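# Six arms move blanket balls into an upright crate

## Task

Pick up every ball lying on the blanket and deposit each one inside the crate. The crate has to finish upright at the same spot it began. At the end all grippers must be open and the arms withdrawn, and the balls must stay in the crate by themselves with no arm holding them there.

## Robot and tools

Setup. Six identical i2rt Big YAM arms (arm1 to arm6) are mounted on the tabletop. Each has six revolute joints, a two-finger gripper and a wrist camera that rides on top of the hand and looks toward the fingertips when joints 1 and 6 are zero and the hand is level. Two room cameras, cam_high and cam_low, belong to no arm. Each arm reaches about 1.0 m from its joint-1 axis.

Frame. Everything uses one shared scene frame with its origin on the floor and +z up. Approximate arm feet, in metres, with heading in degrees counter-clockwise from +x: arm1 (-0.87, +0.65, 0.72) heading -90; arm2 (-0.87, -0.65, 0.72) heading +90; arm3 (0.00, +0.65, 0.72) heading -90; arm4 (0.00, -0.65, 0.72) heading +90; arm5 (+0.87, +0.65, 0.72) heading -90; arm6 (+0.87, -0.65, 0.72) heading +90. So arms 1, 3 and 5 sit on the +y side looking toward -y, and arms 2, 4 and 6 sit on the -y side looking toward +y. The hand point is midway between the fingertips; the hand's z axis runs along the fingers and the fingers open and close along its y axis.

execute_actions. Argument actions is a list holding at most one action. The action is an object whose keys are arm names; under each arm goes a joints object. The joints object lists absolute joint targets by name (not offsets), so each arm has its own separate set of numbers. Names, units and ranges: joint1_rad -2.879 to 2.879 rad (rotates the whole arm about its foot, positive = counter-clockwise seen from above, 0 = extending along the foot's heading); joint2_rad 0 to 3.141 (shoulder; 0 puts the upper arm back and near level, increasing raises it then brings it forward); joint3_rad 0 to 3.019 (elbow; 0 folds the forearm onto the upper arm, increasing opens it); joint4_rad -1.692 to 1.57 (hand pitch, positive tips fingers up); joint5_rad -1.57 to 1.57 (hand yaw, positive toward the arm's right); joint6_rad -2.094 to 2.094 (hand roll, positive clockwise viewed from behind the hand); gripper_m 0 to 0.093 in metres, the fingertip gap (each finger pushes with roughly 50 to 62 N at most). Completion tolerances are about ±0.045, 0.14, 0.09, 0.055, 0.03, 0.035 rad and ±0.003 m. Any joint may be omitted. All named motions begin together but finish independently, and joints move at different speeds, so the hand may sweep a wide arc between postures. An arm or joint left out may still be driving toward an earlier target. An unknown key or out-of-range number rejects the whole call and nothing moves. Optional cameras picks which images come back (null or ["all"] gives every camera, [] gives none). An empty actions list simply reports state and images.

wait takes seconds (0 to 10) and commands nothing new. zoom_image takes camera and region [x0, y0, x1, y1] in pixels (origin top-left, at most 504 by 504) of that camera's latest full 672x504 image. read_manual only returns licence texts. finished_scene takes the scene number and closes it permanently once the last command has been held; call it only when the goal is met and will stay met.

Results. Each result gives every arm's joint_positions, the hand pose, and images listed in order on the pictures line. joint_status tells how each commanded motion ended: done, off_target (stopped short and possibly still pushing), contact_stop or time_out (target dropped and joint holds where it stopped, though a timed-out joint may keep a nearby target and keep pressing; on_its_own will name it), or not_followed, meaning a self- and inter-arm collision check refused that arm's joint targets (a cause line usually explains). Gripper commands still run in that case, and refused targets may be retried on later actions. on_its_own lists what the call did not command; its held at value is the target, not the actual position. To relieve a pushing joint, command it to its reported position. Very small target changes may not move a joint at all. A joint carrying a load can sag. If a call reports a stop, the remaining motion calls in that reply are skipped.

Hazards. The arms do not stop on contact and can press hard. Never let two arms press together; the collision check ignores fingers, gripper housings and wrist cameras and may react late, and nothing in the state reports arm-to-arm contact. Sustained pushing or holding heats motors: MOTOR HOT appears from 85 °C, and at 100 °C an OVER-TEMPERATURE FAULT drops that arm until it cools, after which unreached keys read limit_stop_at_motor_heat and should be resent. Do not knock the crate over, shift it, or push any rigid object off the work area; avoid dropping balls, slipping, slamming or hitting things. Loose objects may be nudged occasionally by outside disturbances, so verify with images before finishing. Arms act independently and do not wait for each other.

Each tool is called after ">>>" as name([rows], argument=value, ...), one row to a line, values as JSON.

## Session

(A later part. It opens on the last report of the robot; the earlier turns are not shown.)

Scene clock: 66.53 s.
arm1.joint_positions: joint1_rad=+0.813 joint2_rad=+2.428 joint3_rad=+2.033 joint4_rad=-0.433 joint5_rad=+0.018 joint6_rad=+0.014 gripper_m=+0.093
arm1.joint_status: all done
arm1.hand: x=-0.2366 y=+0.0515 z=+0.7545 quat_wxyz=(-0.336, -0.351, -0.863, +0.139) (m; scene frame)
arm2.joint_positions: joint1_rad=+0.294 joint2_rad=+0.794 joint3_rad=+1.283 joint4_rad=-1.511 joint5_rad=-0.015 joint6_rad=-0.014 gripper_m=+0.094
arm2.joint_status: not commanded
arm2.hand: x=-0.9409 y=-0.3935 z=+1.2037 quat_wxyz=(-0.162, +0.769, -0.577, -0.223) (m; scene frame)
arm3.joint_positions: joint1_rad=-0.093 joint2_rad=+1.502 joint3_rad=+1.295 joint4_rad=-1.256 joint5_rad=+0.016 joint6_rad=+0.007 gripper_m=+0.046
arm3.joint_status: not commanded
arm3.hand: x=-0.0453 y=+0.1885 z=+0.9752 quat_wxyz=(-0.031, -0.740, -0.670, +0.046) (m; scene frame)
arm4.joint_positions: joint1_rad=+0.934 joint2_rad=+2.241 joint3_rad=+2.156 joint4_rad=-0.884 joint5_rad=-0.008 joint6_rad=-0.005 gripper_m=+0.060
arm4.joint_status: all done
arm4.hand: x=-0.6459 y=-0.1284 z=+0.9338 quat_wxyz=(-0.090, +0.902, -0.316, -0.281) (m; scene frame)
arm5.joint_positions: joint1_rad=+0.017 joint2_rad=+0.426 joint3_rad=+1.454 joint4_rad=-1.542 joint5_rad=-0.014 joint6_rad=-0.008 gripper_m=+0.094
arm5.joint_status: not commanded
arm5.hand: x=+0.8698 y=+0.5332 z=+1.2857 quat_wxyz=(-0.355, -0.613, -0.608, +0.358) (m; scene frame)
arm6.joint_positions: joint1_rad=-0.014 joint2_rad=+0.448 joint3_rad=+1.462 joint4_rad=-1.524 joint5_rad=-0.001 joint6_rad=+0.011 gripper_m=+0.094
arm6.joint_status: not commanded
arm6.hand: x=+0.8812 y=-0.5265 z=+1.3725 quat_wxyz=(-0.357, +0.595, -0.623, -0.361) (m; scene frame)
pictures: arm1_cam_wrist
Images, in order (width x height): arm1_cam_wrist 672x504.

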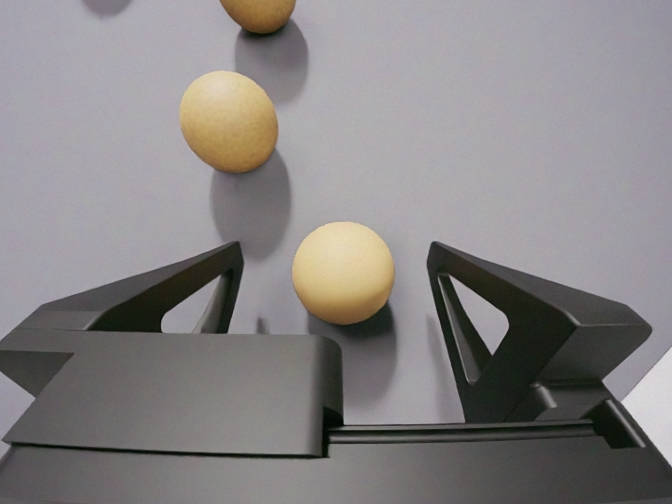

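>>> execute_actions([
  {"arm4":{"joints":{"joint2_rad":2.05}},"arm1":{"joints":{"joint2_rad":2.47}}},
], cameras=["arm1_cam_wrist"])

>>> execute_actions([
  {"arm4":{"joints":{"joint2_rad":1.469,"joint3_rad":1.442,"joint4_rad":-1.273}},"arm1":{"joints":{"gripper_m":0.015}}},
], cameras=["arm1_cam_wrist"])

Scene clock: 68.17 s.
arm1.joint_positions: joint1_rad=+0.813 joint2_rad=+2.456 joint3_rad=+2.038 joint4_rad=-0.433 joint5_rad=+0.018 joint6_rad=+0.014 gripper_m=+0.093
arm1.joint_status: all done
arm1.hand: x=-0.2383 y=+0.0531 z=+0.7331 quat_wxyz=(-0.325, -0.353, -0.867, +0.135) (m; scene frame)
arm2.joint_positions: joint1_rad=+0.294 joint2_rad=+0.794 joint3_rad=+1.283 joint4_rad=-1.511 joint5_rad=-0.015 joint6_rad=-0.014 gripper_m=+0.094
arm2.joint_status: not commanded
arm2.hand: x=-0.9409 y=-0.3935 z=+1.2037 quat_wxyz=(-0.162, +0.769, -0.577, -0.223) (m; scene frame)
arm3.joint_positions: joint1_rad=-0.093 joint2_rad=+1.502 joint3_rad=+1.295 joint4_rad=-1.256 joint5_rad=+0.016 joint6_rad=+0.007 gripper_m=+0.046
arm3.joint_status: not commanded
arm3.hand: x=-0.0453 y=+0.1885 z=+0.9752 quat_wxyz=(-0.031, -0.740, -0.670, +0.046) (m; scene frame)
arm4.joint_positions: joint1_rad=+0.934 joint2_rad=+2.017 joint3_rad=+2.165 joint4_rad=-0.879 joint5_rad=-0.008 joint6_rad=-0.005 gripper_m=+0.060
arm4.joint_status: all done
arm4.hand: x=-0.6272 y=-0.1405 z=+1.1195 quat_wxyz=(-0.128, +0.862, -0.302, -0.387) (m; scene frame)
arm5.joint_positions: joint1_rad=+0.017 joint2_rad=+0.426 joint3_rad=+1.454 joint4_rad=-1.542 joint5_rad=-0.014 joint6_rad=-0.008 gripper_m=+0.094
arm5.joint_status: not commanded
arm5.hand: x=+0.8698 y=+0.5332 z=+1.2857 quat_wxyz=(-0.355, -0.613, -0.608, +0.358) (m; scene frame)
arm6.joint_positions: joint1_rad=-0.014 joint2_rad=+0.448 joint3_rad=+1.462 joint4_rad=-1.524 joint5_rad=-0.001 joint6_rad=+0.011 gripper_m=+0.094
arm6.joint_status: not commanded
arm6.hand: x=+0.8812 y=-0.5265 z=+1.3725 quat_wxyz=(-0.357, +0.595, -0.623, -0.361) (m; scene frame)
pictures: arm1_cam_wrist
Images, in order (width x height): arm1_cam_wrist 672x504.

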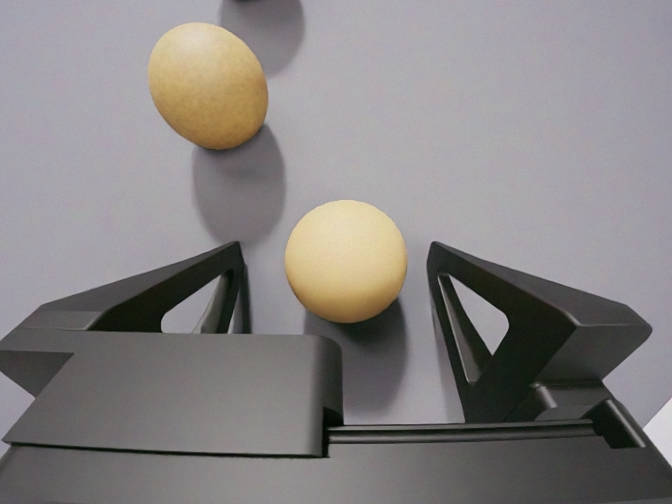

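Scene clock: 69.70 s.
arm1.joint_positions: joint1_rad=+0.813 joint2_rad=+2.456 joint3_rad=+2.038 joint4_rad=-0.433 joint5_rad=+0.018 joint6_rad=+0.014 gripper_m=+0.047
arm1.joint_status: gripper_m off_target (ended at +0.047, target +0.015)
arm1.hand: x=-0.2383 y=+0.0531 z=+0.7331 quat_wxyz=(-0.325, -0.353, -0.867, +0.135) (m; scene frame)
arm2.joint_positions: joint1_rad=+0.294 joint2_rad=+0.794 joint3_rad=+1.283 joint4_rad=-1.511 joint5_rad=-0.015 joint6_rad=-0.014 gripper_m=+0.094
arm2.joint_status: not commanded
arm2.hand: x=-0.9409 y=-0.3935 z=+1.2037 quat_wxyz=(-0.162, +0.769, -0.577, -0.223) (m; scene frame)
arm3.joint_positions: joint1_rad=-0.093 joint2_rad=+1.502 joint3_rad=+1.295 joint4_rad=-1.256 joint5_rad=+0.016 joint6_rad=+0.007 gripper_m=+0.046
arm3.joint_status: not commanded
arm3.hand: x=-0.0453 y=+0.1885 z=+0.9752 quat_wxyz=(-0.031, -0.740, -0.670, +0.046) (m; scene frame)
arm4.joint_positions: joint1_rad=+0.934 joint2_rad=+1.455 joint3_rad=+1.442 joint4_rad=-1.258 joint5_rad=-0.008 joint6_rad=-0.005 gripper_m=+0.060
arm4.joint_status: all done
arm4.hand: x=-0.3885 y=-0.3339 z=+1.0596 quat_wxyz=(-0.040, +0.933, -0.327, -0.144) (m; scene frame)
arm5.joint_positions: joint1_rad=+0.017 joint2_rad=+0.426 joint3_rad=+1.454 joint4_rad=-1.542 joint5_rad=-0.014 joint6_rad=-0.008 gripper_m=+0.094
arm5.joint_status: not commanded
arm5.hand: x=+0.8698 y=+0.5332 z=+1.2857 quat_wxyz=(-0.355, -0.613, -0.608, +0.358) (m; scene frame)
arm6.joint_positions: joint1_rad=-0.014 joint2_rad=+0.448 joint3_rad=+1.462 joint4_rad=-1.524 joint5_rad=-0.001 joint6_rad=+0.011 gripper_m=+0.094
arm6.joint_status: not commanded
arm6.hand: x=+0.8812 y=-0.5265 z=+1.3725 quat_wxyz=(-0.357, +0.595, -0.623, -0.361) (m; scene frame)
pictures: arm1_cam_wrist
Images, in order (width x height): arm1_cam_wrist 672x504.

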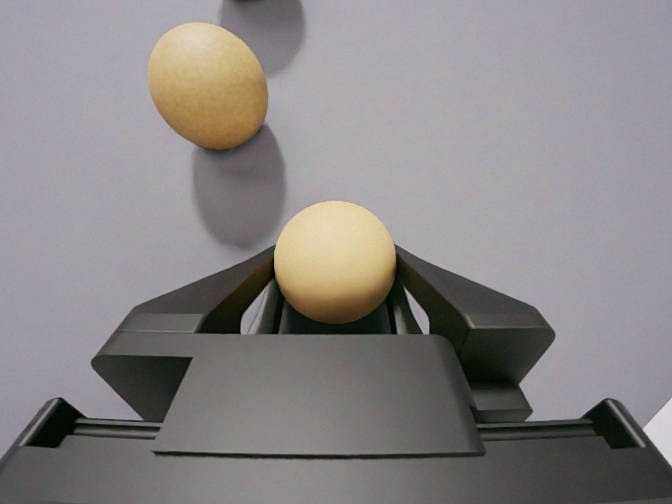

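>>> execute_actions([
  {"arm4":{"joints":{"joint1_rad":-0.04,"gripper_m":0.075}},"arm1":{"joints":{"joint2_rad":1.741,"joint3_rad":1.86,"joint4_rad":-1.2}}},
], cameras=[])

>>> execute_actions([
  {"arm4":{"joints":{"joint2_rad":1.991,"joint3_rad":1.705,"joint4_rad":-1.264}},"arm1":{"joints":{"joint1_rad":0.31,"joint4_rad":-1.3}}},
], cameras=["arm4_cam_wrist","cam_high"])

Scene clock: 72.20 s.
arm1.joint_positions: joint1_rad=+0.813 joint2_rad=+1.757 joint3_rad=+1.852 joint4_rad=-1.193 joint5_rad=+0.018 joint6_rad=+0.014 gripper_m=+0.047
arm1.joint_status: all done
arm1.hand: x=-0.3975 y=+0.2024 z=+1.0632 quat_wxyz=(-0.215, -0.366, -0.901, +0.093) (m; scene frame)
arm2.joint_positions: joint1_rad=+0.294 joint2_rad=+0.794 joint3_rad=+1.283 joint4_rad=-1.511 joint5_rad=-0.015 joint6_rad=-0.014 gripper_m=+0.094
arm2.joint_status: not commanded
arm2.hand: x=-0.9409 y=-0.3935 z=+1.2037 quat_wxyz=(-0.162, +0.769, -0.577, -0.223) (m; scene frame)
arm3.joint_positions: joint1_rad=-0.093 joint2_rad=+1.502 joint3_rad=+1.295 joint4_rad=-1.256 joint5_rad=+0.016 joint6_rad=+0.007 gripper_m=+0.046
arm3.joint_status: not commanded
arm3.hand: x=-0.0453 y=+0.1885 z=+0.9752 quat_wxyz=(-0.031, -0.740, -0.670, +0.046) (m; scene frame)
arm4.joint_positions: joint1_rad=-0.042 joint2_rad=+1.455 joint3_rad=+1.442 joint4_rad=-1.258 joint5_rad=-0.008 joint6_rad=-0.005 gripper_m=+0.075
arm4.joint_status: all done
arm4.hand: x=+0.0427 y=-0.1484 z=+1.0548 quat_wxyz=(-0.102, +0.672, -0.727, -0.102) (m; scene frame)
arm5.joint_positions: joint1_rad=+0.017 joint2_rad=+0.426 joint3_rad=+1.454 joint4_rad=-1.542 joint5_rad=-0.014 joint6_rad=-0.008 gripper_m=+0.094
arm5.joint_status: not commanded
arm5.hand: x=+0.8698 y=+0.5332 z=+1.2857 quat_wxyz=(-0.355, -0.613, -0.608, +0.358) (m; scene frame)
arm6.joint_positions: joint1_rad=-0.014 joint2_rad=+0.448 joint3_rad=+1.462 joint4_rad=-1.524 joint5_rad=-0.001 joint6_rad=+0.011 gripper_m=+0.094
arm6.joint_status: not commanded
arm6.hand: x=+0.8812 y=-0.5265 z=+1.3725 quat_wxyz=(-0.357, +0.595, -0.623, -0.361) (m; scene frame)
pictures: none
No camera images: the call's "cameras" was empty. Leave "cameras" out to get every camera's image.

Scene clock: 73.67 s.
arm1.joint_positions: joint1_rad=+0.315 joint2_rad=+1.757 joint3_rad=+1.852 joint4_rad=-1.292 joint5_rad=+0.018 joint6_rad=+0.014 gripper_m=+0.047
arm1.joint_status: all done
arm1.hand: x=-0.6762 y=+0.0519 z=+1.0533 quat_wxyz=(-0.146, -0.582, -0.791, +0.115) (m; scene frame)
arm2.joint_positions: joint1_rad=+0.294 joint2_rad=+0.794 joint3_rad=+1.283 joint4_rad=-1.511 joint5_rad=-0.015 joint6_rad=-0.014 gripper_m=+0.094
arm2.joint_status: not commanded
arm2.hand: x=-0.9409 y=-0.3935 z=+1.2037 quat_wxyz=(-0.162, +0.769, -0.577, -0.223) (m; scene frame)
arm3.joint_positions: joint1_rad=-0.093 joint2_rad=+1.502 joint3_rad=+1.295 joint4_rad=-1.256 joint5_rad=+0.016 joint6_rad=+0.007 gripper_m=+0.046
arm3.joint_status: not commanded
arm3.hand: x=-0.0453 y=+0.1885 z=+0.9752 quat_wxyz=(-0.031, -0.740, -0.670, +0.046) (m; scene frame)
arm4.joint_positions: joint1_rad=-0.042 joint2_rad=+2.004 joint3_rad=+1.675 joint4_rad=-1.258 joint5_rad=-0.008 joint6_rad=-0.005 gripper_m=+0.075
arm4.joint_status: all done
arm4.hand: x=+0.0497 y=-0.0512 z=+0.8553 quat_wxyz=(+0.015, +0.679, -0.734, +0.004) (m; scene frame)
arm5.joint_positions: joint1_rad=+0.017 joint2_rad=+0.426 joint3_rad=+1.454 joint4_rad=-1.542 joint5_rad=-0.014 joint6_rad=-0.008 gripper_m=+0.094
arm5.joint_status: not commanded
arm5.hand: x=+0.8698 y=+0.5332 z=+1.2857 quat_wxyz=(-0.355, -0.613, -0.608, +0.358) (m; scene frame)
arm6.joint_positions: joint1_rad=-0.014 joint2_rad=+0.448 joint3_rad=+1.462 joint4_rad=-1.524 joint5_rad=-0.001 joint6_rad=+0.011 gripper_m=+0.094
arm6.joint_status: not commanded
arm6.hand: x=+0.8812 y=-0.5265 z=+1.3725 quat_wxyz=(-0.357, +0.595, -0.623, -0.361) (m; scene frame)
pictures: arm4_cam_wrist, cam_high
Images, in order (width x height): arm4_cam_wrist 672x504, cam_high 672x504.

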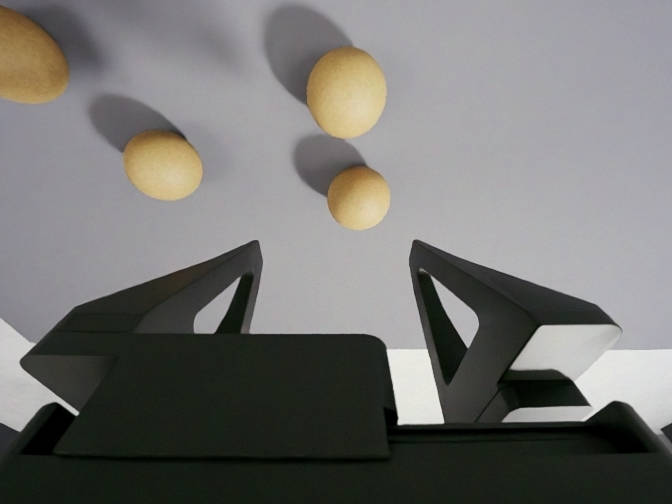

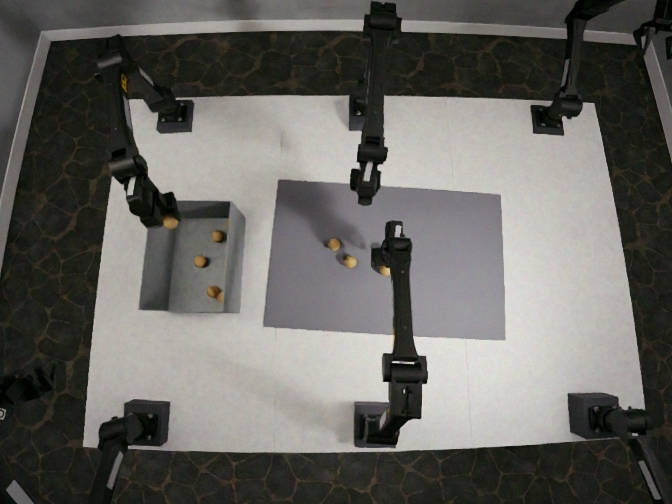

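>>> execute_actions([
  {"arm4":{"joints":{"joint1_rad":-0.078,"joint2_rad":2.12,"joint3_rad":1.53,"joint4_rad":-0.965,"gripper_m":0.09}},"arm1":{"joints":{"joint2_rad":1.90,"joint3_rad":1.815,"joint4_rad":-1.19}}},
], cameras=["arm4_cam_wrist"])

>>> execute_actions([
  {"arm4":{"joints":{"gripper_m":0.015}},"arm1":{"joints":{"gripper_m":0.06}}},
], cameras=["arm4_cam_wrist"])

Scene clock: 75.40 s.
arm1.joint_positions: joint1_rad=+0.315 joint2_rad=+1.914 joint3_rad=+1.801 joint4_rad=-1.201 joint5_rad=+0.018 joint6_rad=+0.014 gripper_m=+0.047
arm1.joint_status: all done
arm1.hand: x=-0.6679 y=+0.0268 z=+0.9387 quat_wxyz=(-0.099, -0.587, -0.799, +0.082) (m; scene frame)
arm2.joint_positions: joint1_rad=+0.294 joint2_rad=+0.794 joint3_rad=+1.283 joint4_rad=-1.511 joint5_rad=-0.015 joint6_rad=-0.014 gripper_m=+0.094
arm2.joint_status: not commanded
arm2.hand: x=-0.9409 y=-0.3935 z=+1.2037 quat_wxyz=(-0.162, +0.769, -0.577, -0.223) (m; scene frame)
arm3.joint_positions: joint1_rad=-0.093 joint2_rad=+1.502 joint3_rad=+1.295 joint4_rad=-1.256 joint5_rad=+0.016 joint6_rad=+0.007 gripper_m=+0.046
arm3.joint_status: not commanded
arm3.hand: x=-0.0453 y=+0.1885 z=+0.9752 quat_wxyz=(-0.031, -0.740, -0.670, +0.046) (m; scene frame)
arm4.joint_positions: joint1_rad=-0.075 joint2_rad=+2.106 joint3_rad=+1.526 joint4_rad=-0.982 joint5_rad=-0.006 joint6_rad=-0.005 gripper_m=+0.090
arm4.joint_status: all done
arm4.hand: x=+0.0680 y=-0.0595 z=+0.7452 quat_wxyz=(+0.005, +0.667, -0.745, -0.003) (m; scene frame)
arm5.joint_positions: joint1_rad=+0.017 joint2_rad=+0.426 joint3_rad=+1.454 joint4_rad=-1.542 joint5_rad=-0.014 joint6_rad=-0.008 gripper_m=+0.094
arm5.joint_status: not commanded
arm5.hand: x=+0.8698 y=+0.5332 z=+1.2857 quat_wxyz=(-0.355, -0.613, -0.608, +0.358) (m; scene frame)
arm6.joint_positions: joint1_rad=-0.014 joint2_rad=+0.448 joint3_rad=+1.462 joint4_rad=-1.524 joint5_rad=-0.001 joint6_rad=+0.011 gripper_m=+0.094
arm6.joint_status: not commanded
arm6.hand: x=+0.8812 y=-0.5265 z=+1.3725 quat_wxyz=(-0.357, +0.595, -0.623, -0.361) (m; scene frame)
pictures: arm4_cam_wrist
Images, in order (width x height): arm4_cam_wrist 672x504.

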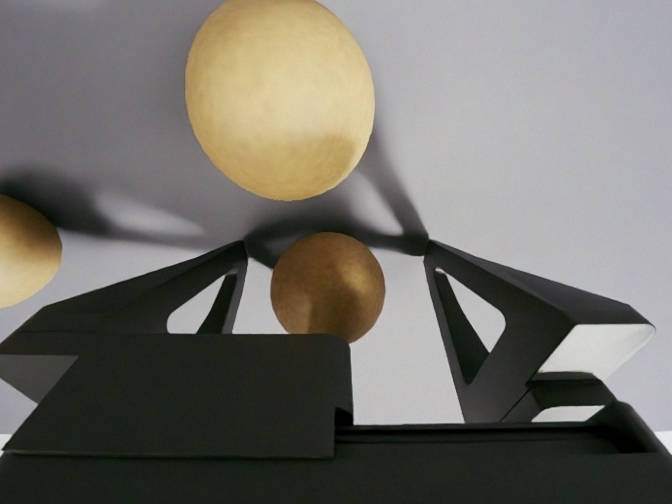

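Scene clock: 76.07 s.
arm1.joint_positions: joint1_rad=+0.315 joint2_rad=+1.914 joint3_rad=+1.801 joint4_rad=-1.201 joint5_rad=+0.018 joint6_rad=+0.014 gripper_m=+0.060
arm1.joint_status: all done
arm1.hand: x=-0.6679 y=+0.0268 z=+0.9387 quat_wxyz=(-0.099, -0.587, -0.799, +0.082) (m; scene frame)
arm2.joint_positions: joint1_rad=+0.294 joint2_rad=+0.794 joint3_rad=+1.283 joint4_rad=-1.511 joint5_rad=-0.015 joint6_rad=-0.014 gripper_m=+0.094
arm2.joint_status: not commanded
arm2.hand: x=-0.9409 y=-0.3935 z=+1.2037 quat_wxyz=(-0.162, +0.769, -0.577, -0.223) (m; scene frame)
arm3.joint_positions: joint1_rad=-0.093 joint2_rad=+1.502 joint3_rad=+1.295 joint4_rad=-1.256 joint5_rad=+0.016 joint6_rad=+0.007 gripper_m=+0.046
arm3.joint_status: not commanded
arm3.hand: x=-0.0453 y=+0.1885 z=+0.9752 quat_wxyz=(-0.031, -0.740, -0.670, +0.046) (m; scene frame)
arm4.joint_positions: joint1_rad=-0.075 joint2_rad=+2.106 joint3_rad=+1.526 joint4_rad=-0.982 joint5_rad=-0.007 joint6_rad=-0.005 gripper_m=+0.045
arm4.joint_status: gripper_m off_target (ended at +0.045, target +0.015)
arm4.hand: x=+0.0679 y=-0.0595 z=+0.7452 quat_wxyz=(+0.005, +0.667, -0.745, -0.003) (m; scene frame)
arm5.joint_positions: joint1_rad=+0.017 joint2_rad=+0.426 joint3_rad=+1.454 joint4_rad=-1.542 joint5_rad=-0.014 joint6_rad=-0.008 gripper_m=+0.094
arm5.joint_status: not commanded
arm5.hand: x=+0.8698 y=+0.5332 z=+1.2857 quat_wxyz=(-0.355, -0.613, -0.608, +0.358) (m; scene frame)
arm6.joint_positions: joint1_rad=-0.014 joint2_rad=+0.448 joint3_rad=+1.462 joint4_rad=-1.524 joint5_rad=-0.001 joint6_rad=+0.011 gripper_m=+0.094
arm6.joint_status: not commanded
arm6.hand: x=+0.8812 y=-0.5265 z=+1.3725 quat_wxyz=(-0.357, +0.595, -0.623, -0.361) (m; scene frame)
pictures: arm4_cam_wrist
Images, in order (width x height): arm4_cam_wrist 672x504.

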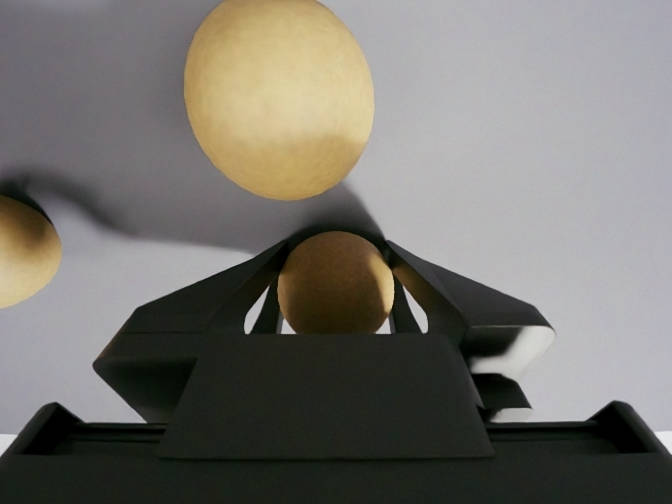

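>>> execute_actions([
  {"arm4":{"joints":{"joint2_rad":1.469,"joint3_rad":1.442,"joint4_rad":-1.273}},"arm1":{"joints":{"joint2_rad":1.6,"joint3_rad":1.7,"joint4_rad":-1.35}},"arm3":{"joints":{"joint1_rad":-0.5,"joint2_rad":1.6,"joint3_rad":1.5}}},
], cameras=[])

>>> execute_actions([
  {"arm4":{"joints":{"joint1_rad":0.93}},"arm1":{"joints":{"joint1_rad":-0.2,"joint2_rad":0.8,"joint3_rad":1.3,"joint4_rad":-1.5}},"arm3":{"joints":{"joint1_rad":-0.7,"joint2_rad":1.8,"joint3_rad":1.9,"joint4_rad":-1.144}}},
], cameras=[])

>>> execute_actions([
  {"arm3":{"joints":{"joint1_rad":-0.83,"joint2_rad":2.229,"joint3_rad":2.33,"joint4_rad":-0.859}},"arm4":{"joints":{"joint2_rad":1.89,"joint3_rad":1.97,"joint4_rad":-1.144}}},
], cameras=[])

>>> execute_actions([
  {"arm3":{"joints":{"joint2_rad":2.33}},"arm4":{"joints":{"joint2_rad":2.23,"joint3_rad":2.19,"joint4_rad":-0.862}}},
], cameras=["cam_high"])

>>> execute_actions([
  {"arm3":{"joints":{"gripper_m":0.06}},"arm4":{"joints":{"gripper_m":0.06}}},
], cameras=[])

>>> execute_actions([
  {"arm3":{"joints":{"joint2_rad":2.1}},"arm4":{"joints":{"joint2_rad":2.05}}},
], cameras=[])

>>> execute_actions([
  {"arm3":{"joints":{"joint2_rad":1.6,"joint3_rad":1.5,"joint4_rad":-1.3}},"arm4":{"joints":{"joint2_rad":1.469,"joint3_rad":1.442,"joint4_rad":-1.273}}},
], cameras=["cam_high"])

Scene clock: 78.57 s.
arm1.joint_positions: joint1_rad=+0.315 joint2_rad=+1.603 joint3_rad=+1.687 joint4_rad=-1.342 joint5_rad=+0.018 joint6_rad=+0.014 gripper_m=+0.060
arm1.joint_status: all done
arm1.hand: x=-0.6983 y=+0.1189 z=+1.0602 quat_wxyz=(-0.121, -0.585, -0.796, +0.098) (m; scene frame)
arm2.joint_positions: joint1_rad=+0.294 joint2_rad=+0.794 joint3_rad=+1.283 joint4_rad=-1.511 joint5_rad=-0.015 joint6_rad=-0.014 gripper_m=+0.094
arm2.joint_status: not commanded
arm2.hand: x=-0.9409 y=-0.3935 z=+1.2037 quat_wxyz=(-0.162, +0.769, -0.577, -0.223) (m; scene frame)
arm3.joint_positions: joint1_rad=-0.509 joint2_rad=+1.606 joint3_rad=+1.456 joint4_rad=-1.261 joint5_rad=+0.018 joint6_rad=+0.007 gripper_m=+0.046
arm3.joint_status: all done
arm3.hand: x=-0.2557 y=+0.1976 z=+0.9926 quat_wxyz=(-0.033, -0.861, -0.501, +0.074) (m; scene frame)
arm4.joint_positions: joint1_rad=-0.075 joint2_rad=+1.449 joint3_rad=+1.425 joint4_rad=-1.256 joint5_rad=-0.007 joint6_rad=-0.005 gripper_m=+0.045
arm4.joint_status: all done
arm4.hand: x=+0.0584 y=-0.1547 z=+1.0500 quat_wxyz=(-0.100, +0.660, -0.738, -0.097) (m; scene frame)
arm5.joint_positions: joint1_rad=+0.017 joint2_rad=+0.426 joint3_rad=+1.454 joint4_rad=-1.542 joint5_rad=-0.014 joint6_rad=-0.008 gripper_m=+0.094
arm5.joint_status: not commanded
arm5.hand: x=+0.8698 y=+0.5332 z=+1.2857 quat_wxyz=(-0.355, -0.613, -0.608, +0.358) (m; scene frame)
arm6.joint_positions: joint1_rad=-0.014 joint2_rad=+0.448 joint3_rad=+1.462 joint4_rad=-1.524 joint5_rad=-0.001 joint6_rad=+0.011 gripper_m=+0.094
arm6.joint_status: not commanded
arm6.hand: x=+0.8812 y=-0.5265 z=+1.3725 quat_wxyz=(-0.357, +0.595, -0.623, -0.361) (m; scene frame)
pictures: none
No camera images: the call's "cameras" was empty. Leave "cameras" out to get every camera's image.

Scene clock: 80.20 s.
arm1.joint_positions: joint1_rad=-0.195 joint2_rad=+0.802 joint3_rad=+1.301 joint4_rad=-1.494 joint5_rad=+0.020 joint6_rad=+0.014 gripper_m=+0.060
arm1.joint_status: all done
arm1.hand: x=-0.9260 y=+0.3791 z=+1.1821 quat_wxyz=(-0.175, -0.745, -0.603, +0.224) (m; scene frame)
arm2.joint_positions: joint1_rad=+0.294 joint2_rad=+0.794 joint3_rad=+1.283 joint4_rad=-1.511 joint5_rad=-0.015 joint6_rad=-0.014 gripper_m=+0.094
arm2.joint_status: not commanded
arm2.hand: x=-0.9409 y=-0.3935 z=+1.2037 quat_wxyz=(-0.162, +0.769, -0.577, -0.223) (m; scene frame)
arm3.joint_positions: joint1_rad=-0.707 joint2_rad=+1.795 joint3_rad=+1.853 joint4_rad=-1.161 joint5_rad=+0.018 joint6_rad=+0.007 gripper_m=+0.046
arm3.joint_status: all done
arm3.hand: x=-0.4333 y=+0.1468 z=+1.0731 quat_wxyz=(-0.090, -0.885, -0.403, +0.214) (m; scene frame)
arm4.joint_positions: joint1_rad=+0.933 joint2_rad=+1.451 joint3_rad=+1.425 joint4_rad=-1.256 joint5_rad=-0.008 joint6_rad=-0.005 gripper_m=+0.045
arm4.joint_status: all done
arm4.hand: x=-0.3847 y=-0.3362 z=+1.0539 quat_wxyz=(-0.039, +0.934, -0.328, -0.138) (m; scene frame)
arm5.joint_positions: joint1_rad=+0.017 joint2_rad=+0.426 joint3_rad=+1.454 joint4_rad=-1.542 joint5_rad=-0.014 joint6_rad=-0.008 gripper_m=+0.094
arm5.joint_status: not commanded
arm5.hand: x=+0.8698 y=+0.5332 z=+1.2857 quat_wxyz=(-0.355, -0.613, -0.608, +0.358) (m; scene frame)
arm6.joint_positions: joint1_rad=-0.014 joint2_rad=+0.448 joint3_rad=+1.462 joint4_rad=-1.524 joint5_rad=-0.001 joint6_rad=+0.011 gripper_m=+0.094
arm6.joint_status: not commanded
arm6.hand: x=+0.8812 y=-0.5265 z=+1.3725 quat_wxyz=(-0.357, +0.595, -0.623, -0.361) (m; scene frame)
pictures: none
No camera images: the call's "cameras" was empty. Leave "cameras" out to get every camera's image.

Scene clock: 81.80 s.
arm1.joint_positions: joint1_rad=-0.195 joint2_rad=+0.802 joint3_rad=+1.301 joint4_rad=-1.494 joint5_rad=+0.020 joint6_rad=+0.014 gripper_m=+0.060
arm1.joint_status: not commanded
arm1.hand: x=-0.9260 y=+0.3791 z=+1.1821 quat_wxyz=(-0.175, -0.745, -0.603, +0.224) (m; scene frame)
arm2.joint_positions: joint1_rad=+0.294 joint2_rad=+0.794 joint3_rad=+1.283 joint4_rad=-1.511 joint5_rad=-0.015 joint6_rad=-0.014 gripper_m=+0.094
arm2.joint_status: not commanded
arm2.hand: x=-0.9409 y=-0.3935 z=+1.2037 quat_wxyz=(-0.162, +0.769, -0.577, -0.223) (m; scene frame)
arm3.joint_positions: joint1_rad=-0.839 joint2_rad=+2.234 joint3_rad=+2.276 joint4_rad=-0.883 joint5_rad=+0.017 joint6_rad=+0.007 gripper_m=+0.046
arm3.joint_status: all done
arm3.hand: x=-0.6361 y=+0.0807 z=+1.0060 quat_wxyz=(-0.122, -0.874, -0.329, +0.336) (m; scene frame)
arm4.joint_positions: joint1_rad=+0.933 joint2_rad=+1.885 joint3_rad=+1.920 joint4_rad=-1.161 joint5_rad=-0.008 joint6_rad=-0.005 gripper_m=+0.045
arm4.joint_status: all done
arm4.hand: x=-0.5366 y=-0.2137 z=+1.0454 quat_wxyz=(-0.064, +0.920, -0.323, -0.210) (m; scene frame)
arm5.joint_positions: joint1_rad=+0.017 joint2_rad=+0.426 joint3_rad=+1.454 joint4_rad=-1.542 joint5_rad=-0.014 joint6_rad=-0.008 gripper_m=+0.094
arm5.joint_status: not commanded
arm5.hand: x=+0.8698 y=+0.5332 z=+1.2857 quat_wxyz=(-0.355, -0.613, -0.608, +0.358) (m; scene frame)
arm6.joint_positions: joint1_rad=-0.014 joint2_rad=+0.448 joint3_rad=+1.462 joint4_rad=-1.524 joint5_rad=-0.001 joint6_rad=+0.011 gripper_m=+0.094
arm6.joint_status: not commanded
arm6.hand: x=+0.8812 y=-0.5265 z=+1.3725 quat_wxyz=(-0.357, +0.595, -0.623, -0.361) (m; scene frame)
pictures: none
No camera images: the call's "cameras" was empty. Leave "cameras" out to get every camera's image.

Scene clock: 83.03 s.
arm1.joint_positions: joint1_rad=-0.195 joint2_rad=+0.802 joint3_rad=+1.301 joint4_rad=-1.494 joint5_rad=+0.020 joint6_rad=+0.014 gripper_m=+0.060
arm1.joint_status: not commanded
arm1.hand: x=-0.9260 y=+0.3791 z=+1.1821 quat_wxyz=(-0.175, -0.745, -0.603, +0.224) (m; scene frame)
arm2.joint_positions: joint1_rad=+0.294 joint2_rad=+0.794 joint3_rad=+1.283 joint4_rad=-1.511 joint5_rad=-0.015 joint6_rad=-0.014 gripper_m=+0.094
arm2.joint_status: not commanded
arm2.hand: x=-0.9409 y=-0.3935 z=+1.2037 quat_wxyz=(-0.162, +0.769, -0.577, -0.223) (m; scene frame)
arm3.joint_positions: joint1_rad=-0.839 joint2_rad=+2.334 joint3_rad=+2.289 joint4_rad=-0.880 joint5_rad=+0.017 joint6_rad=+0.007 gripper_m=+0.046
arm3.joint_status: all done
arm3.hand: x=-0.6423 y=+0.0752 z=+0.9295 quat_wxyz=(-0.108, -0.887, -0.334, +0.299) (m; scene frame)
arm4.joint_positions: joint1_rad=+0.933 joint2_rad=+2.241 joint3_rad=+2.156 joint4_rad=-0.884 joint5_rad=-0.008 joint6_rad=-0.005 gripper_m=+0.045
arm4.joint_status: all done
arm4.hand: x=-0.6453 y=-0.1276 z=+0.9340 quat_wxyz=(-0.090, +0.901, -0.317, -0.281) (m; scene frame)
arm5.joint_positions: joint1_rad=+0.017 joint2_rad=+0.426 joint3_rad=+1.454 joint4_rad=-1.542 joint5_rad=-0.014 joint6_rad=-0.008 gripper_m=+0.094
arm5.joint_status: not commanded
arm5.hand: x=+0.8698 y=+0.5332 z=+1.2857 quat_wxyz=(-0.355, -0.613, -0.608, +0.358) (m; scene frame)
arm6.joint_positions: joint1_rad=-0.014 joint2_rad=+0.448 joint3_rad=+1.462 joint4_rad=-1.524 joint5_rad=-0.001 joint6_rad=+0.011 gripper_m=+0.094
arm6.joint_status: not commanded
arm6.hand: x=+0.8812 y=-0.5265 z=+1.3725 quat_wxyz=(-0.357, +0.595, -0.623, -0.361) (m; scene frame)
pictures: cam_high
Images, in order (width x height): cam_high 672x504.

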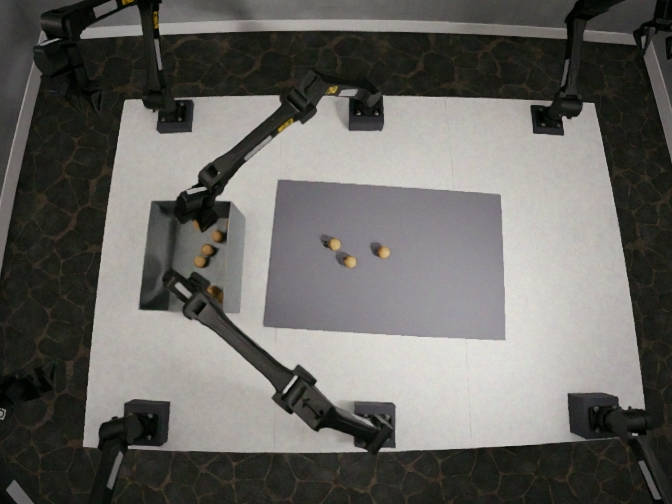

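Scene clock: 83.63 s.
arm1.joint_positions: joint1_rad=-0.195 joint2_rad=+0.802 joint3_rad=+1.301 joint4_rad=-1.494 joint5_rad=+0.020 joint6_rad=+0.014 gripper_m=+0.060
arm1.joint_status: not commanded
arm1.hand: x=-0.9260 y=+0.3791 z=+1.1821 quat_wxyz=(-0.175, -0.745, -0.603, +0.224) (m; scene frame)
arm2.joint_positions: joint1_rad=+0.294 joint2_rad=+0.794 joint3_rad=+1.283 joint4_rad=-1.511 joint5_rad=-0.015 joint6_rad=-0.014 gripper_m=+0.094
arm2.joint_status: not commanded
arm2.hand: x=-0.9409 y=-0.3935 z=+1.2037 quat_wxyz=(-0.162, +0.769, -0.577, -0.223) (m; scene frame)
arm3.joint_positions: joint1_rad=-0.839 joint2_rad=+2.334 joint3_rad=+2.289 joint4_rad=-0.880 joint5_rad=+0.017 joint6_rad=+0.007 gripper_m=+0.060
arm3.joint_status: all done
arm3.hand: x=-0.6423 y=+0.0752 z=+0.9295 quat_wxyz=(-0.108, -0.887, -0.334, +0.299) (m; scene frame)
arm4.joint_positions: joint1_rad=+0.933 joint2_rad=+2.241 joint3_rad=+2.156 joint4_rad=-0.884 joint5_rad=-0.008 joint6_rad=-0.005 gripper_m=+0.060
arm4.joint_status: all done
arm4.hand: x=-0.6453 y=-0.1276 z=+0.9340 quat_wxyz=(-0.090, +0.901, -0.317, -0.281) (m; scene frame)
arm5.joint_positions: joint1_rad=+0.017 joint2_rad=+0.426 joint3_rad=+1.454 joint4_rad=-1.542 joint5_rad=-0.014 joint6_rad=-0.008 gripper_m=+0.094
arm5.joint_status: not commanded
arm5.hand: x=+0.8698 y=+0.5332 z=+1.2857 quat_wxyz=(-0.355, -0.613, -0.608, +0.358) (m; scene frame)
arm6.joint_positions: joint1_rad=-0.014 joint2_rad=+0.448 joint3_rad=+1.462 joint4_rad=-1.524 joint5_rad=-0.001 joint6_rad=+0.011 gripper_m=+0.094
arm6.joint_status: not commanded
arm6.hand: x=+0.8812 y=-0.5265 z=+1.3725 quat_wxyz=(-0.357, +0.595, -0.623, -0.361) (m; scene frame)
pictures: none
No camera images: the call's "cameras" was empty. Leave "cameras" out to get every camera's image.

Scene clock: 85.20 s.
arm1.joint_positions: joint1_rad=-0.195 joint2_rad=+0.802 joint3_rad=+1.301 joint4_rad=-1.494 joint5_rad=+0.020 joint6_rad=+0.014 gripper_m=+0.060
arm1.joint_status: not commanded
arm1.hand: x=-0.9260 y=+0.3791 z=+1.1821 quat_wxyz=(-0.175, -0.745, -0.603, +0.224) (m; scene frame)
arm2.joint_positions: joint1_rad=+0.294 joint2_rad=+0.794 joint3_rad=+1.283 joint4_rad=-1.511 joint5_rad=-0.015 joint6_rad=-0.014 gripper_m=+0.094
arm2.joint_status: not commanded
arm2.hand: x=-0.9409 y=-0.3935 z=+1.2037 quat_wxyz=(-0.162, +0.769, -0.577, -0.223) (m; scene frame)
arm3.joint_positions: joint1_rad=-0.839 joint2_rad=+2.098 joint3_rad=+2.316 joint4_rad=-0.873 joint5_rad=+0.017 joint6_rad=+0.007 gripper_m=+0.060
arm3.joint_status: all done
arm3.hand: x=-0.6248 y=+0.0909 z=+1.1420 quat_wxyz=(-0.153, -0.840, -0.315, +0.415) (m; scene frame)
arm4.joint_positions: joint1_rad=+0.933 joint2_rad=+2.017 joint3_rad=+2.165 joint4_rad=-0.879 joint5_rad=-0.008 joint6_rad=-0.005 gripper_m=+0.060
arm4.joint_status: all done
arm4.hand: x=-0.6267 y=-0.1397 z=+1.1192 quat_wxyz=(-0.128, +0.862, -0.303, -0.387) (m; scene frame)
arm5.joint_positions: joint1_rad=+0.017 joint2_rad=+0.426 joint3_rad=+1.454 joint4_rad=-1.542 joint5_rad=-0.014 joint6_rad=-0.008 gripper_m=+0.094
arm5.joint_status: not commanded
arm5.hand: x=+0.8698 y=+0.5332 z=+1.2857 quat_wxyz=(-0.355, -0.613, -0.608, +0.358) (m; scene frame)
arm6.joint_positions: joint1_rad=-0.014 joint2_rad=+0.448 joint3_rad=+1.462 joint4_rad=-1.524 joint5_rad=-0.001 joint6_rad=+0.011 gripper_m=+0.094
arm6.joint_status: not commanded
arm6.hand: x=+0.8812 y=-0.5265 z=+1.3725 quat_wxyz=(-0.357, +0.595, -0.623, -0.361) (m; scene frame)
pictures: none
No camera images: the call's "cameras" was empty. Leave "cameras" out to get every camera's image.

Scene clock: 86.93 s.
arm1.joint_positions: joint1_rad=-0.195 joint2_rad=+0.802 joint3_rad=+1.301 joint4_rad=-1.494 joint5_rad=+0.020 joint6_rad=+0.014 gripper_m=+0.060
arm1.joint_status: not commanded
arm1.hand: x=-0.9260 y=+0.3791 z=+1.1821 quat_wxyz=(-0.175, -0.745, -0.603, +0.224) (m; scene frame)
arm2.joint_positions: joint1_rad=+0.294 joint2_rad=+0.794 joint3_rad=+1.283 joint4_rad=-1.511 joint5_rad=-0.015 joint6_rad=-0.014 gripper_m=+0.094
arm2.joint_status: not commanded
arm2.hand: x=-0.9409 y=-0.3935 z=+1.2037 quat_wxyz=(-0.162, +0.769, -0.577, -0.223) (m; scene frame)
arm3.joint_positions: joint1_rad=-0.839 joint2_rad=+1.605 joint3_rad=+1.493 joint4_rad=-1.285 joint5_rad=+0.017 joint6_rad=+0.007 gripper_m=+0.060
arm3.joint_status: all done
arm3.hand: x=-0.3915 y=+0.3014 z=+1.0070 quat_wxyz=(-0.024, -0.931, -0.353, +0.084) (m; scene frame)
arm4.joint_positions: joint1_rad=+0.933 joint2_rad=+1.456 joint3_rad=+1.442 joint4_rad=-1.258 joint5_rad=-0.008 joint6_rad=-0.005 gripper_m=+0.060
arm4.joint_status: all done
arm4.hand: x=-0.3881 y=-0.3333 z=+1.0594 quat_wxyz=(-0.040, +0.933, -0.327, -0.143) (m; scene frame)
arm5.joint_positions: joint1_rad=+0.017 joint2_rad=+0.426 joint3_rad=+1.454 joint4_rad=-1.542 joint5_rad=-0.014 joint6_rad=-0.008 gripper_m=+0.094
arm5.joint_status: not commanded
arm5.hand: x=+0.8698 y=+0.5332 z=+1.2857 quat_wxyz=(-0.355, -0.613, -0.608, +0.358) (m; scene frame)
arm6.joint_positions: joint1_rad=-0.014 joint2_rad=+0.448 joint3_rad=+1.462 joint4_rad=-1.524 joint5_rad=-0.001 joint6_rad=+0.011 gripper_m=+0.094
arm6.joint_status: not commanded
arm6.hand: x=+0.8812 y=-0.5265 z=+1.3725 quat_wxyz=(-0.357, +0.595, -0.623, -0.361) (m; scene frame)
pictures: cam_high
Images, in order (width x height): cam_high 672x504.

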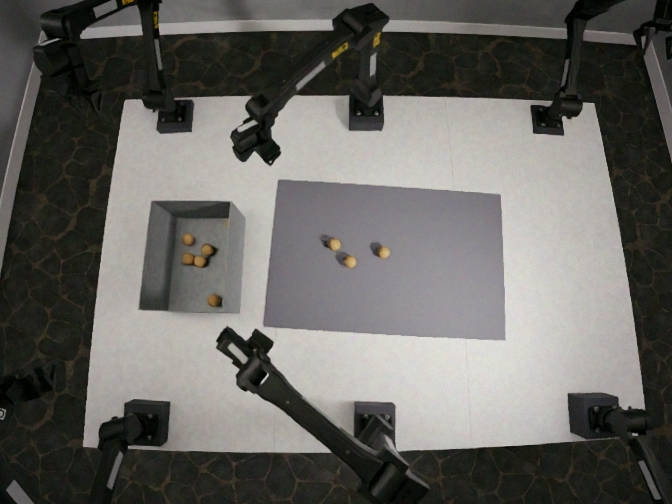

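>>> execute_actions([
  {"arm3":{"joints":{"joint1_rad":-0.266,"gripper_m":0.093}},"arm4":{"joints":{"joint1_rad":-0.05,"gripper_m":0.093}}},
], cameras=[])

>>> execute_actions([
  {"arm3":{"joints":{"joint2_rad":2.05,"joint3_rad":1.785,"joint4_rad":-1.297}},"arm4":{"joints":{"joint2_rad":2.188,"joint3_rad":2.04,"joint4_rad":-1.393}}},
], cameras=["arm3_cam_wrist","arm4_cam_wrist","cam_high"])

Scene clock: 89.40 s.
arm1.joint_positions: joint1_rad=-0.195 joint2_rad=+0.802 joint3_rad=+1.301 joint4_rad=-1.494 joint5_rad=+0.020 joint6_rad=+0.014 gripper_m=+0.060
arm1.joint_status: not commanded
arm1.hand: x=-0.9260 y=+0.3791 z=+1.1821 quat_wxyz=(-0.175, -0.745, -0.603, +0.224) (m; scene frame)
arm2.joint_positions: joint1_rad=+0.294 joint2_rad=+0.794 joint3_rad=+1.283 joint4_rad=-1.511 joint5_rad=-0.015 joint6_rad=-0.014 gripper_m=+0.094
arm2.joint_status: not commanded
arm2.hand: x=-0.9409 y=-0.3935 z=+1.2037 quat_wxyz=(-0.162, +0.769, -0.577, -0.223) (m; scene frame)
arm3.joint_positions: joint1_rad=-0.255 joint2_rad=+1.605 joint3_rad=+1.493 joint4_rad=-1.285 joint5_rad=+0.015 joint6_rad=+0.007 gripper_m=+0.093
arm3.joint_status: all done
arm3.hand: x=-0.1341 y=+0.1431 z=+1.0068 quat_wxyz=(-0.047, -0.790, -0.606, +0.073) (m; scene frame)
arm4.joint_positions: joint1_rad=-0.052 joint2_rad=+1.456 joint3_rad=+1.442 joint4_rad=-1.258 joint5_rad=-0.008 joint6_rad=-0.005 gripper_m=+0.093
arm4.joint_status: all done
arm4.hand: x=+0.0474 y=-0.1488 z=+1.0546 quat_wxyz=(-0.102, +0.668, -0.730, -0.101) (m; scene frame)
arm5.joint_positions: joint1_rad=+0.017 joint2_rad=+0.426 joint3_rad=+1.454 joint4_rad=-1.542 joint5_rad=-0.014 joint6_rad=-0.008 gripper_m=+0.094
arm5.joint_status: not commanded
arm5.hand: x=+0.8698 y=+0.5332 z=+1.2857 quat_wxyz=(-0.355, -0.613, -0.608, +0.358) (m; scene frame)
arm6.joint_positions: joint1_rad=-0.014 joint2_rad=+0.448 joint3_rad=+1.462 joint4_rad=-1.524 joint5_rad=-0.001 joint6_rad=+0.011 gripper_m=+0.094
arm6.joint_status: not commanded
arm6.hand: x=+0.8812 y=-0.5265 z=+1.3725 quat_wxyz=(-0.357, +0.595, -0.623, -0.361) (m; scene frame)
pictures: none
No camera images: the call's "cameras" was empty. Leave "cameras" out to get every camera's image.

Scene clock: 90.97 s.
arm1.joint_positions: joint1_rad=-0.195 joint2_rad=+0.802 joint3_rad=+1.301 joint4_rad=-1.494 joint5_rad=+0.020 joint6_rad=+0.014 gripper_m=+0.060
arm1.joint_status: not commanded
arm1.hand: x=-0.9260 y=+0.3791 z=+1.1821 quat_wxyz=(-0.175, -0.745, -0.603, +0.224) (m; scene frame)
arm2.joint_positions: joint1_rad=+0.294 joint2_rad=+0.794 joint3_rad=+1.283 joint4_rad=-1.511 joint5_rad=-0.015 joint6_rad=-0.014 gripper_m=+0.094
arm2.joint_status: not commanded
arm2.hand: x=-0.9409 y=-0.3935 z=+1.2037 quat_wxyz=(-0.162, +0.769, -0.577, -0.223) (m; scene frame)
arm3.joint_positions: joint1_rad=-0.255 joint2_rad=+2.050 joint3_rad=+1.747 joint4_rad=-1.287 joint5_rad=+0.015 joint6_rad=+0.007 gripper_m=+0.093
arm3.joint_status: all done
arm3.hand: x=-0.1573 y=+0.0539 z=+0.8612 quat_wxyz=(+0.012, -0.793, -0.609, -0.002) (m; scene frame)
arm4.joint_positions: joint1_rad=-0.052 joint2_rad=+2.191 joint3_rad=+1.991 joint4_rad=-1.378 joint5_rad=-0.008 joint6_rad=-0.005 gripper_m=+0.093
arm4.joint_status: all done
arm4.hand: x=+0.0619 y=+0.0179 z=+0.8558 quat_wxyz=(+0.011, +0.675, -0.738, +0.001) (m; scene frame)
arm5.joint_positions: joint1_rad=+0.017 joint2_rad=+0.426 joint3_rad=+1.454 joint4_rad=-1.542 joint5_rad=-0.014 joint6_rad=-0.008 gripper_m=+0.094
arm5.joint_status: not commanded
arm5.hand: x=+0.8698 y=+0.5332 z=+1.2857 quat_wxyz=(-0.355, -0.613, -0.608, +0.358) (m; scene frame)
arm6.joint_positions: joint1_rad=-0.014 joint2_rad=+0.448 joint3_rad=+1.462 joint4_rad=-1.524 joint5_rad=-0.001 joint6_rad=+0.011 gripper_m=+0.094
arm6.joint_status: not commanded
arm6.hand: x=+0.8812 y=-0.5265 z=+1.3725 quat_wxyz=(-0.357, +0.595, -0.623, -0.361) (m; scene frame)
pictures: arm3_cam_wrist, arm4_cam_wrist, cam_high
Images, in order (width x height): arm3_cam_wrist 672x504, arm4_cam_wrist 672x504, cam_high 672x504.

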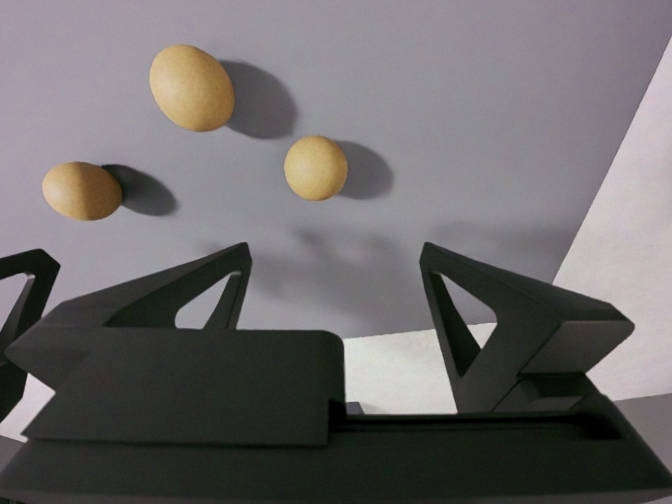

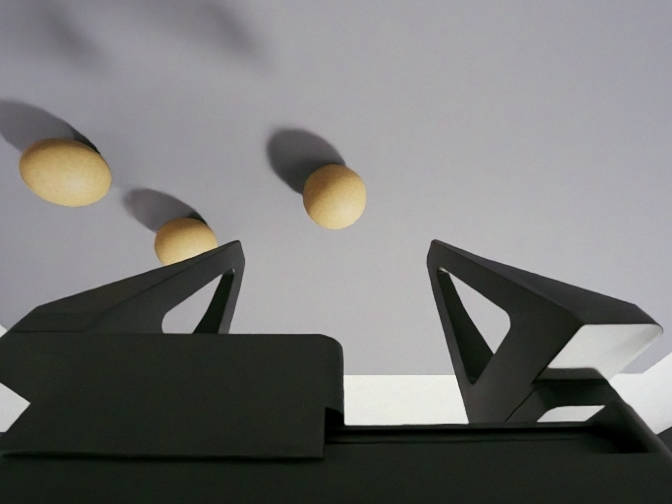

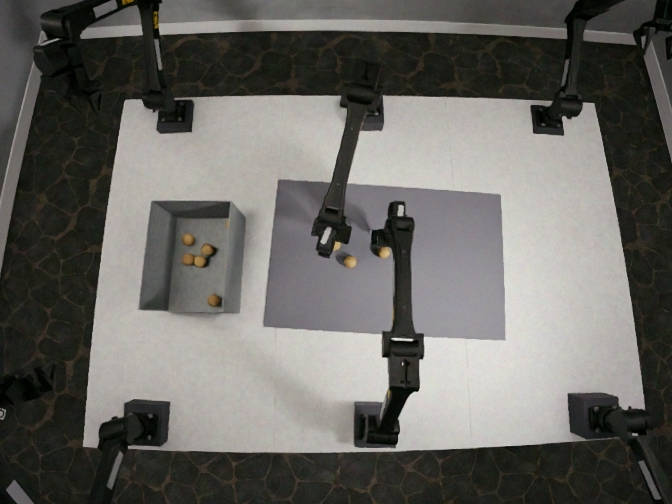

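>>> execute_actions([
  {"arm3":{"joints":{"joint1_rad":-0.222,"joint2_rad":2.225,"joint3_rad":1.68,"joint4_rad":-1.035}},"arm4":{"joints":{"joint2_rad":2.295,"joint3_rad":1.845,"joint4_rad":-1.105}}},
], cameras=["arm3_cam_wrist","arm4_cam_wrist"])

Scene clock: 93.43 s.
arm1.joint_positions: joint1_rad=-0.195 joint2_rad=+0.802 joint3_rad=+1.301 joint4_rad=-1.494 joint5_rad=+0.020 joint6_rad=+0.014 gripper_m=+0.060
arm1.joint_status: not commanded
arm1.hand: x=-0.9260 y=+0.3791 z=+1.1821 quat_wxyz=(-0.175, -0.745, -0.603, +0.224) (m; scene frame)
arm2.joint_positions: joint1_rad=+0.294 joint2_rad=+0.794 joint3_rad=+1.283 joint4_rad=-1.511 joint5_rad=-0.015 joint6_rad=-0.014 gripper_m=+0.094
arm2.joint_status: not commanded
arm2.hand: x=-0.9409 y=-0.3935 z=+1.2037 quat_wxyz=(-0.162, +0.769, -0.577, -0.223) (m; scene frame)
arm3.joint_positions: joint1_rad=-0.228 joint2_rad=+2.204 joint3_rad=+1.686 joint4_rad=-1.052 joint5_rad=+0.015 joint6_rad=+0.007 gripper_m=+0.093
arm3.joint_status: all done
arm3.hand: x=-0.1449 y=+0.0340 z=+0.7460 quat_wxyz=(+0.006, -0.785, -0.620, +0.006) (m; scene frame)
arm4.joint_positions: joint1_rad=-0.052 joint2_rad=+2.275 joint3_rad=+1.843 joint4_rad=-1.122 joint5_rad=-0.006 joint6_rad=-0.005 gripper_m=+0.093
arm4.joint_status: all done
arm4.hand: x=+0.0613 y=+0.0165 z=+0.7475 quat_wxyz=(+0.002, +0.675, -0.737, -0.006) (m; scene frame)
arm5.joint_positions: joint1_rad=+0.017 joint2_rad=+0.426 joint3_rad=+1.454 joint4_rad=-1.542 joint5_rad=-0.014 joint6_rad=-0.008 gripper_m=+0.094
arm5.joint_status: not commanded
arm5.hand: x=+0.8698 y=+0.5332 z=+1.2857 quat_wxyz=(-0.355, -0.613, -0.608, +0.358) (m; scene frame)
arm6.joint_positions: joint1_rad=-0.014 joint2_rad=+0.448 joint3_rad=+1.462 joint4_rad=-1.524 joint5_rad=-0.001 joint6_rad=+0.011 gripper_m=+0.094
arm6.joint_status: not commanded
arm6.hand: x=+0.8812 y=-0.5265 z=+1.3725 quat_wxyz=(-0.357, +0.595, -0.623, -0.361) (m; scene frame)
pictures: arm3_cam_wrist, arm4_cam_wrist
Images, in order (width x height): arm3_cam_wrist 672x504, arm4_cam_wrist 672x504.

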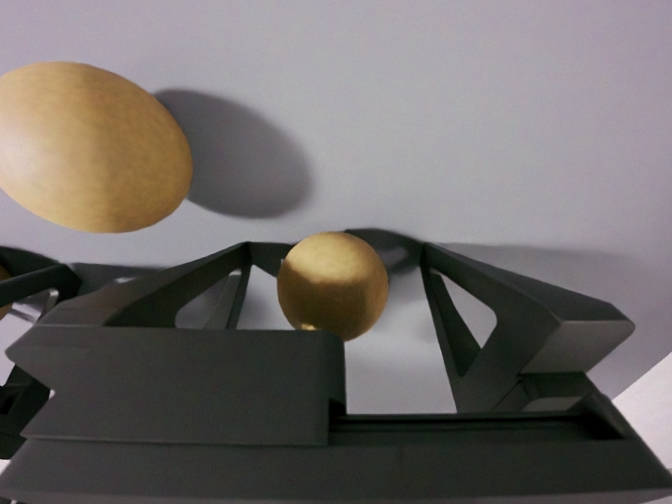

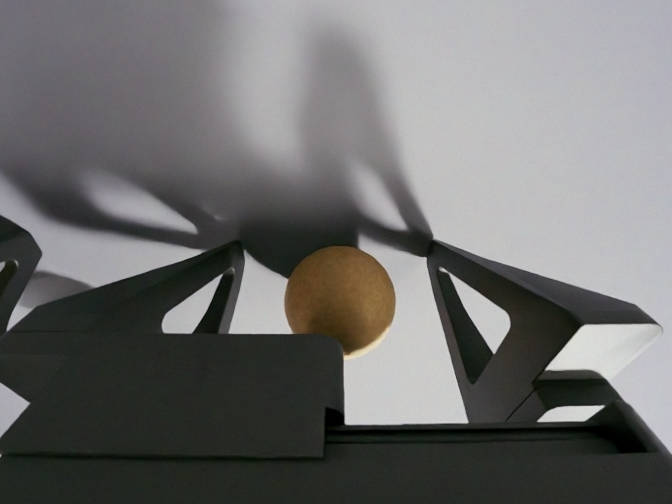

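Very close; closing moves the fingers apart from each other.

>>> execute_actions([
  {"arm3":{"joints":{"gripper_m":0.015}},"arm4":{"joints":{"gripper_m":0.015}}},
], cameras=[])

>>> execute_actions([
  {"arm3":{"joints":{"joint1_rad":-0.3,"joint2_rad":1.6,"joint3_rad":1.5,"joint4_rad":-1.273}},"arm4":{"joints":{"joint1_rad":-0.12,"joint2_rad":1.469,"joint3_rad":1.442,"joint4_rad":-1.273}}},
], cameras=["cam_high"])

Scene clock: 94.50 s.
arm1.joint_positions: joint1_rad=-0.195 joint2_rad=+0.802 joint3_rad=+1.301 joint4_rad=-1.494 joint5_rad=+0.020 joint6_rad=+0.014 gripper_m=+0.060
arm1.joint_status: not commanded
arm1.hand: x=-0.9260 y=+0.3791 z=+1.1821 quat_wxyz=(-0.175, -0.745, -0.603, +0.224) (m; scene frame)
arm2.joint_positions: joint1_rad=+0.294 joint2_rad=+0.794 joint3_rad=+1.283 joint4_rad=-1.511 joint5_rad=-0.015 joint6_rad=-0.014 gripper_m=+0.094
arm2.joint_status: not commanded
arm2.hand: x=-0.9409 y=-0.3935 z=+1.2037 quat_wxyz=(-0.162, +0.769, -0.577, -0.223) (m; scene frame)
arm3.joint_positions: joint1_rad=-0.228 joint2_rad=+2.204 joint3_rad=+1.686 joint4_rad=-1.052 joint5_rad=+0.015 joint6_rad=+0.007 gripper_m=+0.045
arm3.joint_status: gripper_m off_target (ended at +0.045, target +0.015)
arm3.hand: x=-0.1450 y=+0.0340 z=+0.7460 quat_wxyz=(+0.006, -0.785, -0.620, +0.006) (m; scene frame)
arm4.joint_positions: joint1_rad=-0.052 joint2_rad=+2.275 joint3_rad=+1.843 joint4_rad=-1.122 joint5_rad=-0.006 joint6_rad=-0.005 gripper_m=+0.046
arm4.joint_status: gripper_m off_target (ended at +0.046, target +0.015)
arm4.hand: x=+0.0612 y=+0.0165 z=+0.7475 quat_wxyz=(+0.002, +0.675, -0.737, -0.006) (m; scene frame)
arm5.joint_positions: joint1_rad=+0.017 joint2_rad=+0.426 joint3_rad=+1.454 joint4_rad=-1.542 joint5_rad=-0.014 joint6_rad=-0.008 gripper_m=+0.094
arm5.joint_status: not commanded
arm5.hand: x=+0.8698 y=+0.5332 z=+1.2857 quat_wxyz=(-0.355, -0.613, -0.608, +0.358) (m; scene frame)
arm6.joint_positions: joint1_rad=-0.014 joint2_rad=+0.448 joint3_rad=+1.462 joint4_rad=-1.524 joint5_rad=-0.001 joint6_rad=+0.011 gripper_m=+0.094
arm6.joint_status: not commanded
arm6.hand: x=+0.8812 y=-0.5265 z=+1.3725 quat_wxyz=(-0.357, +0.595, -0.623, -0.361) (m; scene frame)
pictures: none
No camera images: the call's "cameras" was empty. Leave "cameras" out to get every camera's image.

Scene clock: 96.13 s.
arm1.joint_positions: joint1_rad=-0.195 joint2_rad=+0.802 joint3_rad=+1.301 joint4_rad=-1.494 joint5_rad=+0.020 joint6_rad=+0.014 gripper_m=+0.060
arm1.joint_status: not commanded
arm1.hand: x=-0.9260 y=+0.3791 z=+1.1821 quat_wxyz=(-0.175, -0.745, -0.603, +0.224) (m; scene frame)
arm2.joint_positions: joint1_rad=+0.294 joint2_rad=+0.794 joint3_rad=+1.283 joint4_rad=-1.511 joint5_rad=-0.015 joint6_rad=-0.014 gripper_m=+0.094
arm2.joint_status: not commanded
arm2.hand: x=-0.9409 y=-0.3935 z=+1.2037 quat_wxyz=(-0.162, +0.769, -0.577, -0.223) (m; scene frame)
arm3.joint_positions: joint1_rad=-0.308 joint2_rad=+1.603 joint3_rad=+1.483 joint4_rad=-1.255 joint5_rad=+0.016 joint6_rad=+0.007 gripper_m=+0.045
arm3.joint_status: all done
arm3.hand: x=-0.1623 y=+0.1468 z=+1.0057 quat_wxyz=(-0.052, -0.805, -0.584, +0.084) (m; scene frame)
arm4.joint_positions: joint1_rad=-0.129 joint2_rad=+1.447 joint3_rad=+1.450 joint4_rad=-1.259 joint5_rad=-0.007 joint6_rad=-0.005 gripper_m=+0.046
arm4.joint_status: all done
arm4.hand: x=+0.0858 y=-0.1537 z=+1.0616 quat_wxyz=(-0.111, +0.639, -0.754, -0.101) (m; scene frame)
arm5.joint_positions: joint1_rad=+0.017 joint2_rad=+0.426 joint3_rad=+1.454 joint4_rad=-1.542 joint5_rad=-0.014 joint6_rad=-0.008 gripper_m=+0.094
arm5.joint_status: not commanded
arm5.hand: x=+0.8698 y=+0.5332 z=+1.2857 quat_wxyz=(-0.355, -0.613, -0.608, +0.358) (m; scene frame)
arm6.joint_positions: joint1_rad=-0.014 joint2_rad=+0.448 joint3_rad=+1.462 joint4_rad=-1.524 joint5_rad=-0.001 joint6_rad=+0.011 gripper_m=+0.094
arm6.joint_status: not commanded
arm6.hand: x=+0.8812 y=-0.5265 z=+1.3725 quat_wxyz=(-0.357, +0.595, -0.623, -0.361) (m; scene frame)
pictures: cam_high
Images, in order (width x height): cam_high 672x504.

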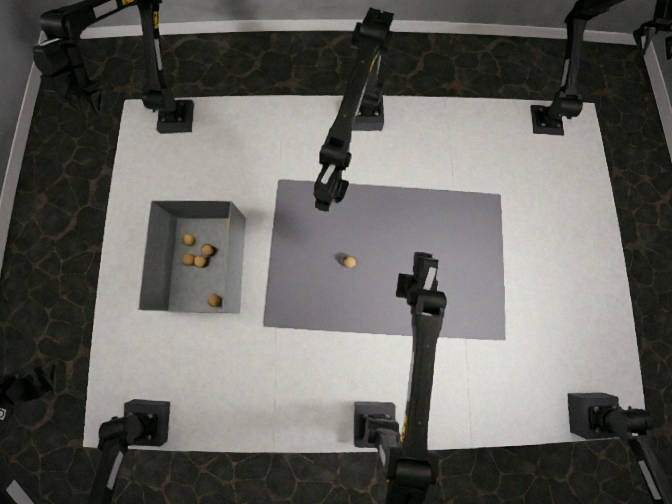

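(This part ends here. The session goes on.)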